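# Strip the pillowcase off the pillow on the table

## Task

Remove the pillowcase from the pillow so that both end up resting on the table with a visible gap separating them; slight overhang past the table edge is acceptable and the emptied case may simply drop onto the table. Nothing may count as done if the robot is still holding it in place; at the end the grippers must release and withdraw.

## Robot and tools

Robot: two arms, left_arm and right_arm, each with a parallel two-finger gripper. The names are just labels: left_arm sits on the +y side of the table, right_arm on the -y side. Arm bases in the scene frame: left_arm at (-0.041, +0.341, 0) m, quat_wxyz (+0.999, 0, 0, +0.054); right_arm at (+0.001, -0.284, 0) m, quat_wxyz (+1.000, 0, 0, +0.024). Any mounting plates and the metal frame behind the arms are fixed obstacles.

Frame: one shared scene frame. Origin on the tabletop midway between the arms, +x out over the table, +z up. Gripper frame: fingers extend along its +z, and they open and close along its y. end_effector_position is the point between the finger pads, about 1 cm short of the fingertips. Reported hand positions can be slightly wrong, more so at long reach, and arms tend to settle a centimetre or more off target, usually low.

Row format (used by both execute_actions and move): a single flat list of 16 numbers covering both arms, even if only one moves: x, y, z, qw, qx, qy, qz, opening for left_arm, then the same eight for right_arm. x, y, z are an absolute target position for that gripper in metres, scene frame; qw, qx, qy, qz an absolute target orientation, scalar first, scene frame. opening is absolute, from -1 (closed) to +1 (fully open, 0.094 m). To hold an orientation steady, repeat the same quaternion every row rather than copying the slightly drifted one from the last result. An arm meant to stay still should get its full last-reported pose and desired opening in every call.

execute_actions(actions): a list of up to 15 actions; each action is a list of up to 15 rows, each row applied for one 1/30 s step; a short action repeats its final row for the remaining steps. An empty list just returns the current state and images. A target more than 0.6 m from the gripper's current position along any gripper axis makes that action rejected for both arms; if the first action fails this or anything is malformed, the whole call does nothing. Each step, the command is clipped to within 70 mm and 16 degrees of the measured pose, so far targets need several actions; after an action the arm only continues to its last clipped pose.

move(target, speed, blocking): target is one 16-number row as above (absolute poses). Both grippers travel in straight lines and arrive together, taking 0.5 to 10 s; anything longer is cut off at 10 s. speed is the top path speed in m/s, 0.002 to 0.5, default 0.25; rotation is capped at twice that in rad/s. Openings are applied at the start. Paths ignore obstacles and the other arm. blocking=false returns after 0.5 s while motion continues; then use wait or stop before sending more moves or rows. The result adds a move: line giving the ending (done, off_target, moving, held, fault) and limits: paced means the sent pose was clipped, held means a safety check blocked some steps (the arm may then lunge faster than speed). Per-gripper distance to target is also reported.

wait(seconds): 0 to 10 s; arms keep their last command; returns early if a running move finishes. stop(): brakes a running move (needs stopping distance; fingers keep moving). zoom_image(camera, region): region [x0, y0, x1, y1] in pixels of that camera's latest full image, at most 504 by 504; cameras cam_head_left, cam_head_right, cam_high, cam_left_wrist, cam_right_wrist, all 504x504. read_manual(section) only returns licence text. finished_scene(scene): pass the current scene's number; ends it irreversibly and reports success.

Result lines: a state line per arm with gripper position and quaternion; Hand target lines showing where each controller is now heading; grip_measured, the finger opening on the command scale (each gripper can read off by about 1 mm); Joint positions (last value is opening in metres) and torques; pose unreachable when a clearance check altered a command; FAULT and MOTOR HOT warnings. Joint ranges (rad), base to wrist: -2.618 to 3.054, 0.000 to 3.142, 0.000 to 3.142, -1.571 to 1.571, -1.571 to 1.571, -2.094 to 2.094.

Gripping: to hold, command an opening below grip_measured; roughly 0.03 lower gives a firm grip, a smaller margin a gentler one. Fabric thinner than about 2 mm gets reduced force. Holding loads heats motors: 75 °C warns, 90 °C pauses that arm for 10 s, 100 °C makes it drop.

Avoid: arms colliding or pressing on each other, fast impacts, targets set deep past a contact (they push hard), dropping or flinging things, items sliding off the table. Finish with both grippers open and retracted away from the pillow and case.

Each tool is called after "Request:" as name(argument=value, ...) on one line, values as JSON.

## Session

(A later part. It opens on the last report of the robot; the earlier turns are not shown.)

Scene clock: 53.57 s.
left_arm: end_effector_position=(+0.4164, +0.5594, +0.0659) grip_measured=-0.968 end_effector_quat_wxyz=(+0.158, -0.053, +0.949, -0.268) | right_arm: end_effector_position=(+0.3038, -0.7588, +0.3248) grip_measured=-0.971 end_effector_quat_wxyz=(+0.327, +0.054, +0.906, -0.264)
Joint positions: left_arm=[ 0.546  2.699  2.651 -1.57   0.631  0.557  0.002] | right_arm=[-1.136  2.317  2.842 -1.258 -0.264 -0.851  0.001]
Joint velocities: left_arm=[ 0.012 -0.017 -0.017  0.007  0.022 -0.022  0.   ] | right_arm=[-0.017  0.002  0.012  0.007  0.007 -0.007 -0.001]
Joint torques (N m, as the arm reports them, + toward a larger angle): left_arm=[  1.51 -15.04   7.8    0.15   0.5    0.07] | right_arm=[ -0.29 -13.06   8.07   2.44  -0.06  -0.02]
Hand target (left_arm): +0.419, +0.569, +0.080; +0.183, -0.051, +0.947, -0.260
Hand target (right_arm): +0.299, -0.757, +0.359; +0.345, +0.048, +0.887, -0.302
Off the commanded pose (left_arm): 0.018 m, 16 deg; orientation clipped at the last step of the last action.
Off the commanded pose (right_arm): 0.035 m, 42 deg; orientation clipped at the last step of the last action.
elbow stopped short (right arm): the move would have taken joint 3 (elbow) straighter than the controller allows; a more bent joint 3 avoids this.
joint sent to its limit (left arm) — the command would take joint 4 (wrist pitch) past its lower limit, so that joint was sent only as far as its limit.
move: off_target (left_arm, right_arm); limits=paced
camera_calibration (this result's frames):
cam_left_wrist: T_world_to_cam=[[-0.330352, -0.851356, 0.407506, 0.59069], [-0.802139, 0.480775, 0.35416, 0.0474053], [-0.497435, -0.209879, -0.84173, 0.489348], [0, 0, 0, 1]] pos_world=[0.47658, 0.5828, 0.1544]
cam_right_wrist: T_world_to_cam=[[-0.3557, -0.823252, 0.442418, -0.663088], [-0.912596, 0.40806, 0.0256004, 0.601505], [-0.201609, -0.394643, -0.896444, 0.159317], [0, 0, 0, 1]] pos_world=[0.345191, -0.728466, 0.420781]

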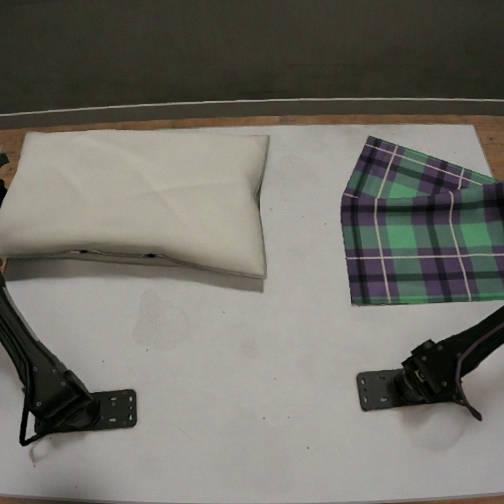

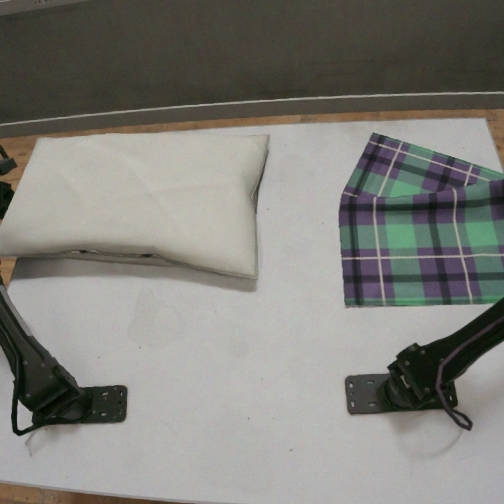

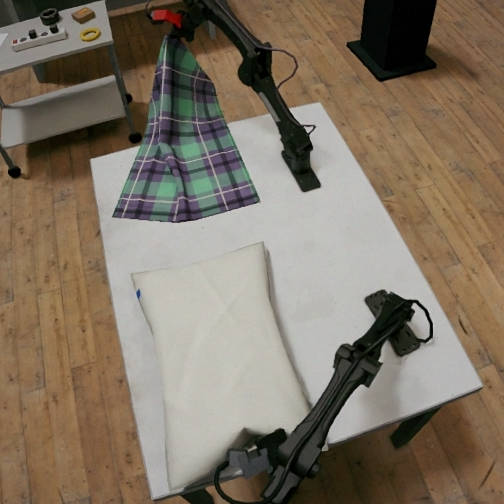

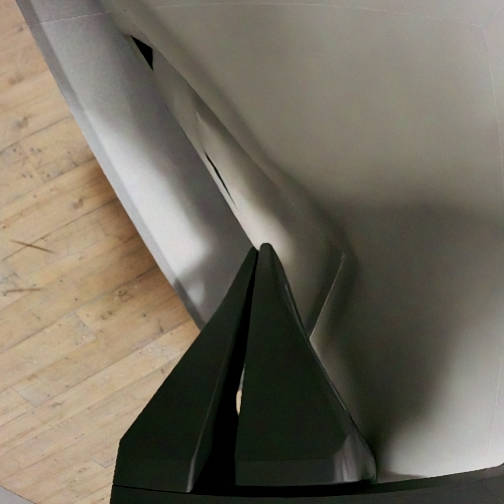

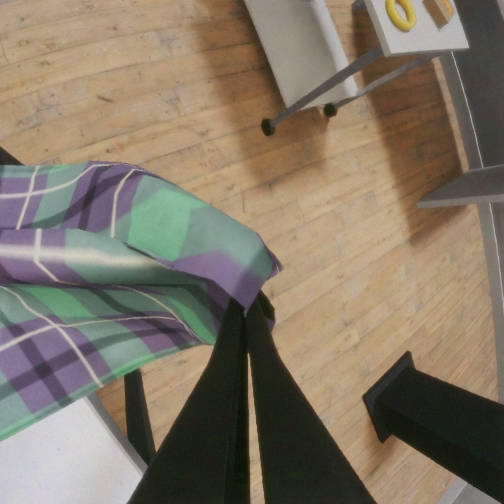

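Fold it back.

Request:
move(target=[0.42,0.57,0.08,0.05,0,0.94,-0.34,0.6,0.38,-0.5,0.36,0.1,0,0.995,0,-1], speed=0.1)

Request:
move(target=[0.40,0.62,0.2,0.05,0,0.94,-0.34,0.6,0.42,-0.28,0.08,0.1,0,0.995,0,-1], speed=0.1)

Request:
move(target=[0.40,0.62,0.2,0.05,0,0.94,-0.34,0.6,0.42,-0.28,0.08,0.1,0,0.995,0,0.6])

Request:
move(target=[0.2,0.36,0.3,0.2,0,0.98,0,0.6,0.3,-0.35,0.28,0.1,0,0.995,0,0.6], speed=0.15)

Scene clock: 58.73 s.
left_arm: end_effector_position=(+0.4134, +0.5653, +0.0646) grip_measured=+0.597 end_effector_quat_wxyz=(+0.156, -0.058, +0.951, -0.262) | right_arm: end_effector_position=(+0.3823, -0.5079, +0.3482) grip_measured=-0.971 end_effector_quat_wxyz=(+0.289, +0.007, +0.950, -0.116)
Joint positions: left_arm=[ 0.555  2.699  2.651 -1.568  0.618  0.557  0.075] | right_arm=[-0.626  2.012  2.635 -1.569 -0.112 -0.529  0.001]
Joint velocities: left_arm=[ 0.007  0.007  0.007 -0.022  0.051 -0.037 -0.001] | right_arm=[ 0.002 -0.007 -0.002 -0.037  0.007 -0.037 -0.001]
Joint torques (N m, as the arm reports them, + toward a larger angle): left_arm=[  0.61 -15.11   7.79   0.15   0.57   0.08] | right_arm=[  0.31 -10.25   4.13   1.82  -0.11   0.04]
Hand target (left_arm): +0.419, +0.569, +0.080; +0.182, -0.051, +0.947, -0.259
Hand target (right_arm): +0.377, -0.500, +0.358; +0.300, +0.008, +0.947, -0.114
Off the commanded pose (left_arm): 0.017 m, 17 deg; orientation clipped at the last step of the last action.
Off the commanded pose (right_arm): 0.014 m, 26 deg; orientation clipped at the last step of the last action.
elbow stopped short (right arm): the move would have taken joint 3 (elbow) straighter than the controller allows; a more bent joint 3 avoids this.
joint sent to its limit (left arm) — the command would take joint 4 (wrist pitch) past its lower limit, so that joint was sent only as far as its limit.
joint sent to its limit (right arm) — the command would take joint 4 (wrist pitch) past its lower limit, so that joint was sent only as far as its limit.
move: off_target (left_arm, right_arm); limits=paced
camera_calibration (this result's frames):
cam_left_wrist: T_world_to_cam=[[-0.320079, -0.858661, 0.400313, 0.595643], [-0.804061, 0.469677, 0.364541, 0.0489929], [-0.501035, -0.205194, -0.840749, 0.486755], [0, 0, 0, 1]] pos_world=[0.473927, 0.588325, 0.152935]
cam_right_wrist: T_world_to_cam=[[-0.167976, -0.95823, 0.231471, -0.50579], [-0.952813, 0.218043, 0.211196, 0.424405], [-0.252845, -0.185073, -0.949641, 0.439656], [0, 0, 0, 1]] pos_world=[0.430583, -0.495833, 0.444958]

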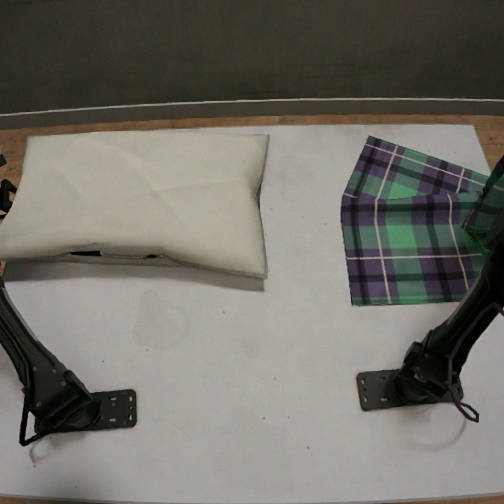

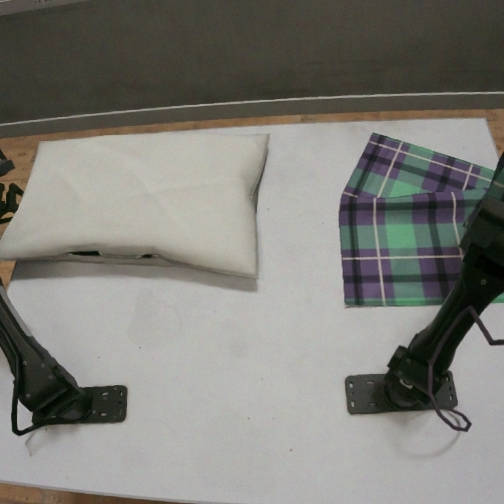

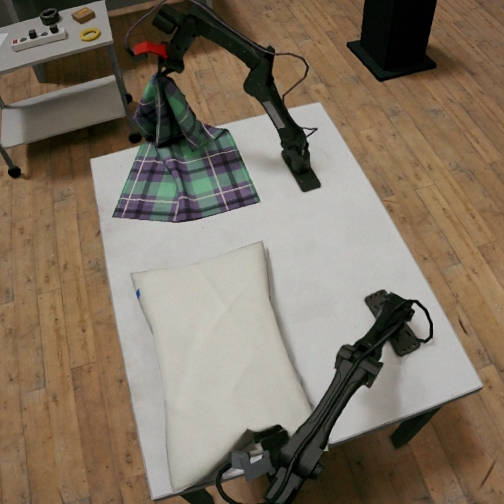

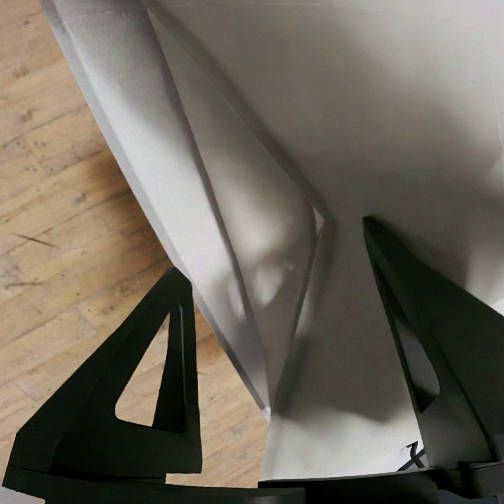

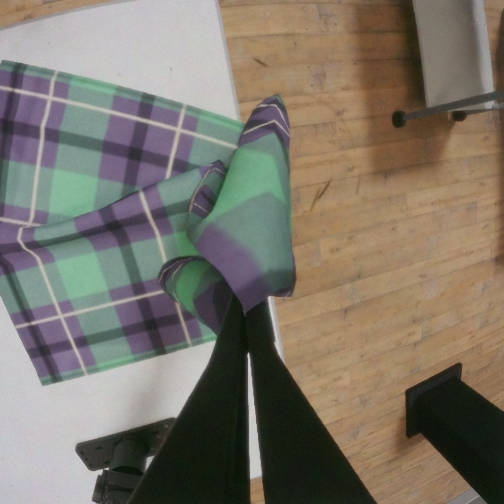

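Scene clock: 62.67 s.
left_arm: end_effector_position=(+0.3990, +0.6184, +0.1755) grip_measured=+0.597 end_effector_quat_wxyz=(+0.271, -0.110, +0.935, -0.201) | right_arm: end_effector_position=(+0.4171, -0.2856, +0.0851) grip_measured=-0.971 end_effector_quat_wxyz=(+0.097, +0.003, +0.995, -0.001)
Joint positions: left_arm=[ 0.665  2.532  2.751 -1.569  0.658  0.464  0.075] | right_arm=[-0.054  1.951  1.572 -0.998  0.001 -0.002  0.001]
Joint velocities: left_arm=[ 0.002 -0.012 -0.012  0.022 -0.066 -0.066  0.   ] | right_arm=[ 0.012 -0.007 -0.007  0.022  0.022  0.051 -0.001]
Joint torques (N m, as the arm reports them, + toward a larger angle): left_arm=[  0.74 -15.8    7.16   0.55   0.57   0.  ] | right_arm=[ 0.51 -8.4   5.92  1.29 -0.08  0.02]
Hand target (left_arm): +0.399, +0.619, +0.200; +0.299, -0.104, +0.928, -0.195
Hand target (right_arm): +0.420, -0.281, +0.080; +0.099, +0.002, +0.995, +0.006
Off the commanded pose (left_arm): 0.025 m, 33 deg; orientation clipped at the last step of the last action.
Off the commanded pose (right_arm): 0.008 m, 0 deg.
joint sent to its limit (left arm) — the command would take joint 4 (wrist pitch) past its lower limit, so that joint was sent only as far as its limit.
move: off_target (left_arm); limits=paced
camera_calibration (this result's frames):
cam_left_wrist: T_world_to_cam=[[-0.219375, -0.941978, 0.254072, 0.629264], [-0.92981, 0.280734, 0.237997, 0.161305], [-0.295515, -0.184028, -0.937446, 0.505613], [0, 0, 0, 1]] pos_world=[0.437443, 0.640516, 0.275716]
cam_right_wrist: T_world_to_cam=[[-0.0805975, -0.995462, 0.0505824, -0.257748], [-0.79562, 0.0948202, 0.598329, 0.330952], [-0.60041, 0.00797943, -0.799652, 0.427046], [0, 0, 0, 1]] pos_world=[0.498941, -0.291367, 0.156508]

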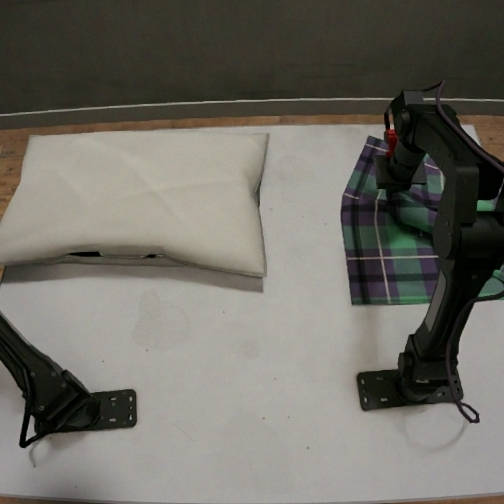

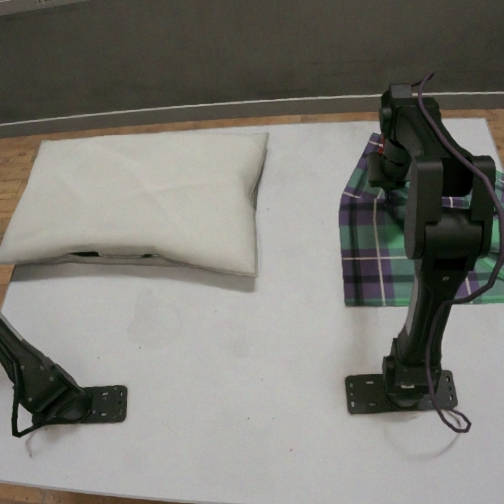

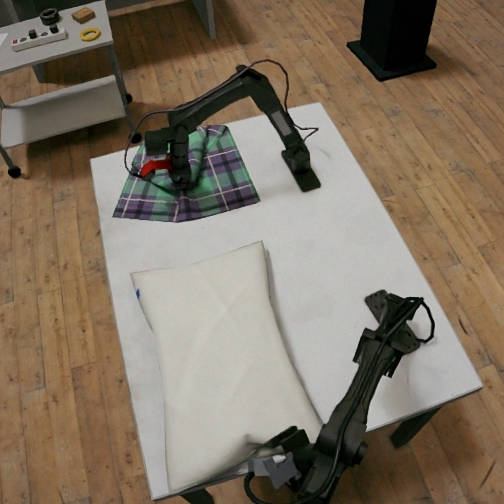

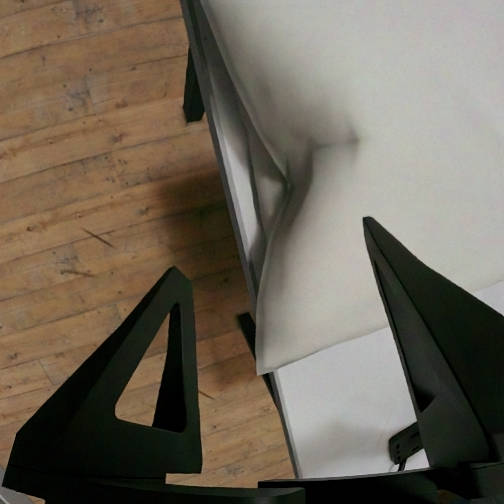

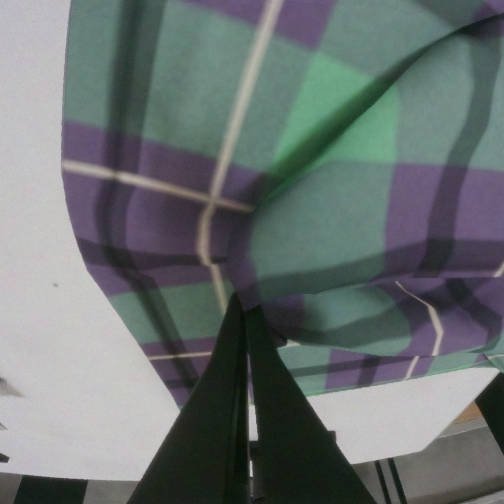

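Scene clock: 64.13 s.
left_arm: end_effector_position=(+0.3990, +0.6184, +0.1755) grip_measured=+0.597 end_effector_quat_wxyz=(+0.271, -0.111, +0.935, -0.202) | right_arm: end_effector_position=(+0.4184, -0.2834, +0.0853) grip_measured=+0.599 end_effector_quat_wxyz=(+0.100, +0.001, +0.995, -0.000)
Joint positions: left_arm=[ 0.665  2.532  2.751 -1.569  0.658  0.461  0.075] | right_arm=[-0.048  1.951  1.572 -0.992  0.001  0.001  0.075]
Joint velocities: left_arm=[ 0.007 -0.002 -0.002 -0.066 -0.007  0.007 -0.   ] | right_arm=[-0.012  0.002 -0.007 -0.007 -0.022 -0.007 -0.   ]
Joint torques (N m, as the arm reports them, + toward a larger angle): left_arm=[  0.7  -15.88   6.95   0.55   0.58  -0.02] | right_arm=[ 0.67 -8.5   5.84  1.27  0.04  0.02]
Hand target (left_arm): +0.399, +0.619, +0.199; +0.298, -0.105, +0.928, -0.195
Hand target (right_arm): +0.420, -0.280, +0.080; +0.100, -0.000, +0.995, +0.000
Off the commanded pose (left_arm): 0.025 m, 33 deg; orientation clipped at the last step of the last action.
Off the commanded pose (right_arm): 0.006 m, 0 deg.
joint sent to its limit (left arm) — the command would take joint 4 (wrist pitch) past its lower limit, so that joint was sent only as far as its limit.
move: off_target (left_arm); limits=paced
camera_calibration (this result's frames):
cam_left_wrist: T_world_to_cam=[[-0.216909, -0.942063, 0.255868, 0.628018], [-0.930239, 0.278944, 0.238425, 0.162508], [-0.295984, -0.186302, -0.936849, 0.507101], [0, 0, 0, 1]] pos_world=[0.437488, 0.640775, 0.275642]
cam_right_wrist: T_world_to_cam=[[-0.0785277, -0.995678, 0.0495835, -0.25629], [-0.799027, 0.0926046, 0.594122, 0.332783], [-0.596145, 0.00703647, -0.802846, 0.426241], [0, 0, 0, 1]] pos_world=[0.499878, -0.288999, 0.1572]

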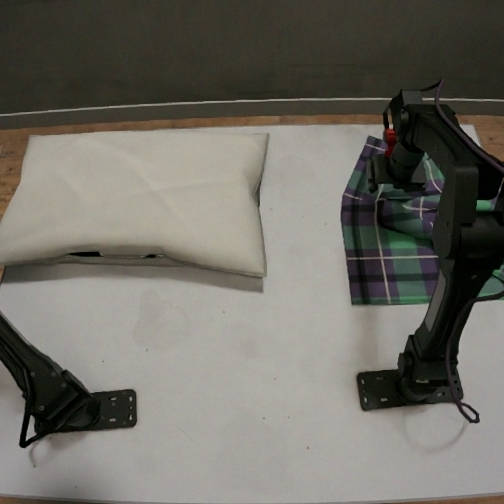

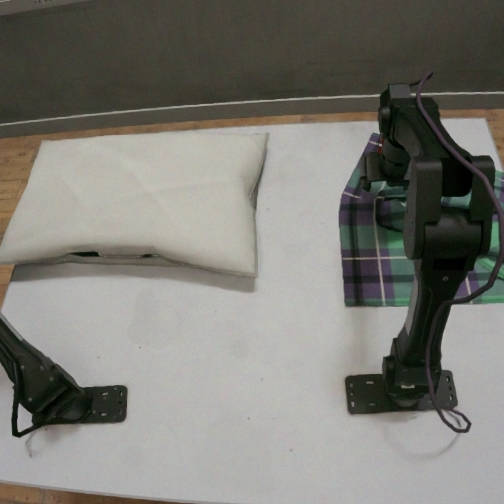

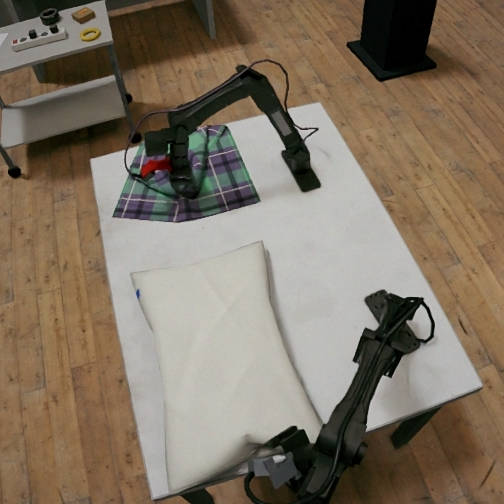

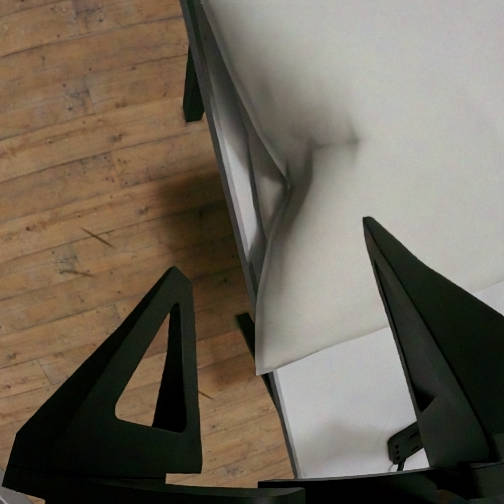

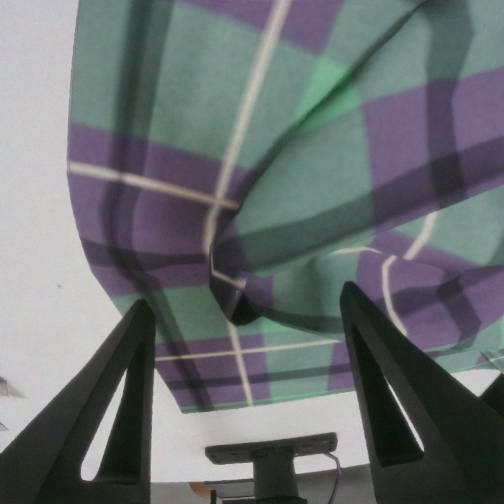

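Scene clock: 67.07 s.
left_arm: end_effector_position=(+0.2032, +0.3624, +0.3002) grip_measured=+0.597 end_effector_quat_wxyz=(+0.216, -0.001, +0.976, -0.001) | right_arm: end_effector_position=(+0.3009, -0.3503, +0.2659) grip_measured=+0.599 end_effector_quat_wxyz=(+0.136, +0.000, +0.991, -0.015)
Joint positions: left_arm=[ 0.018  1.27   1.692 -1.561  0.055  0.112  0.075] | right_arm=[-0.29   1.569  1.835 -1.565 -0.036 -0.237  0.075]
Joint velocities: left_arm=[ 0.002 -0.002 -0.007 -0.022  0.066  0.037 -0.001] | right_arm=[ 0.002 -0.017 -0.012  0.081  0.037  0.037 -0.001]
Joint torques (N m, as the arm reports them, + toward a larger angle): left_arm=[-0.86 -3.75  4.36  0.83 -0.02 -0.08] | right_arm=[-0.6  -6.66  8.28  1.18 -0.08 -0.08]
Hand target (left_arm): +0.198, +0.361, +0.302; +0.217, -0.001, +0.976, +0.001
Hand target (right_arm): +0.299, -0.350, +0.278; +0.155, +0.000, +0.988, -0.015
Off the commanded pose (left_arm): 0.004 m, 2 deg.
Off the commanded pose (right_arm): 0.014 m, 5 deg.
joint sent to its limit (left arm) — the command would take joint 4 (wrist pitch) past its lower limit, so that joint was sent only as far as its limit.
joint sent to its limit (right arm) — the command would take joint 4 (wrist pitch) past its lower limit, so that joint was sent only as far as its limit.
move: off_target (right_arm)
camera_calibration (this result's frames):
cam_left_wrist: T_world_to_cam=[[-0.333283, -0.93359, -0.131651, 0.449386], [-0.84991, 0.237048, 0.470596, -0.0488285], [-0.408137, 0.268733, -0.872472, 0.356829], [0, 0, 0, 1]] pos_world=[0.253908, 0.335226, 0.393463]
cam_right_wrist: T_world_to_cam=[[-0.0837632, -0.993776, 0.0734414, -0.345231], [-0.840469, 0.110051, 0.530566, 0.173294], [-0.535346, -0.0172833, -0.844456, 0.485927], [0, 0, 0, 1]] pos_world=[0.37687, -0.353755, 0.343755]

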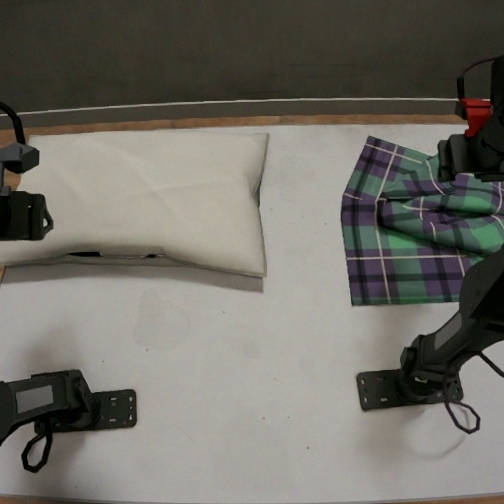

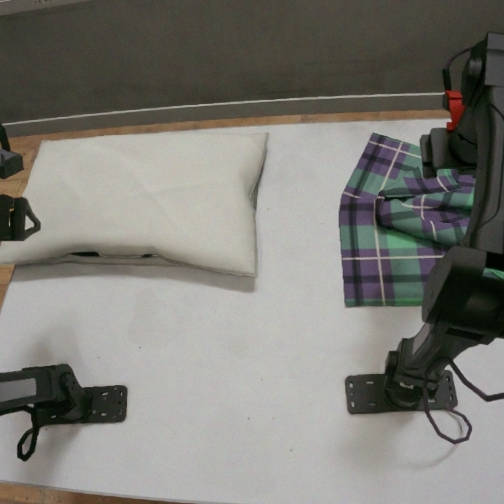

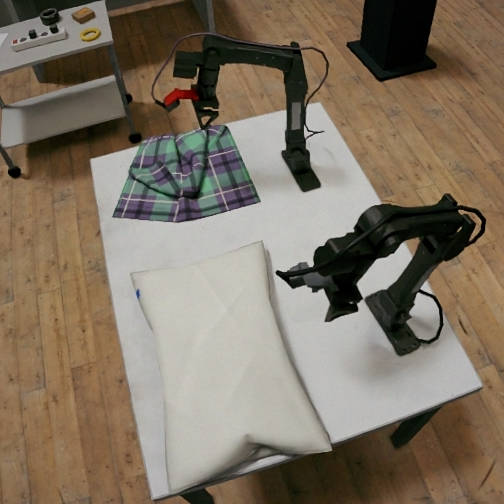

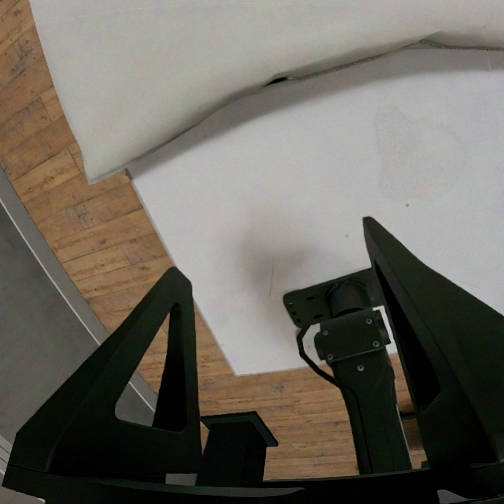

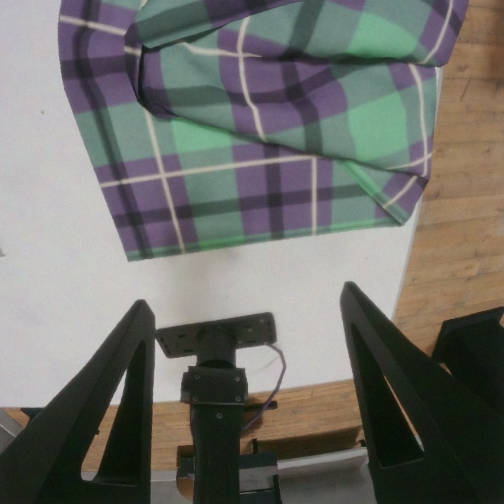

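Request:
finished_scene(scene=2)

The scene is finished: the task was done.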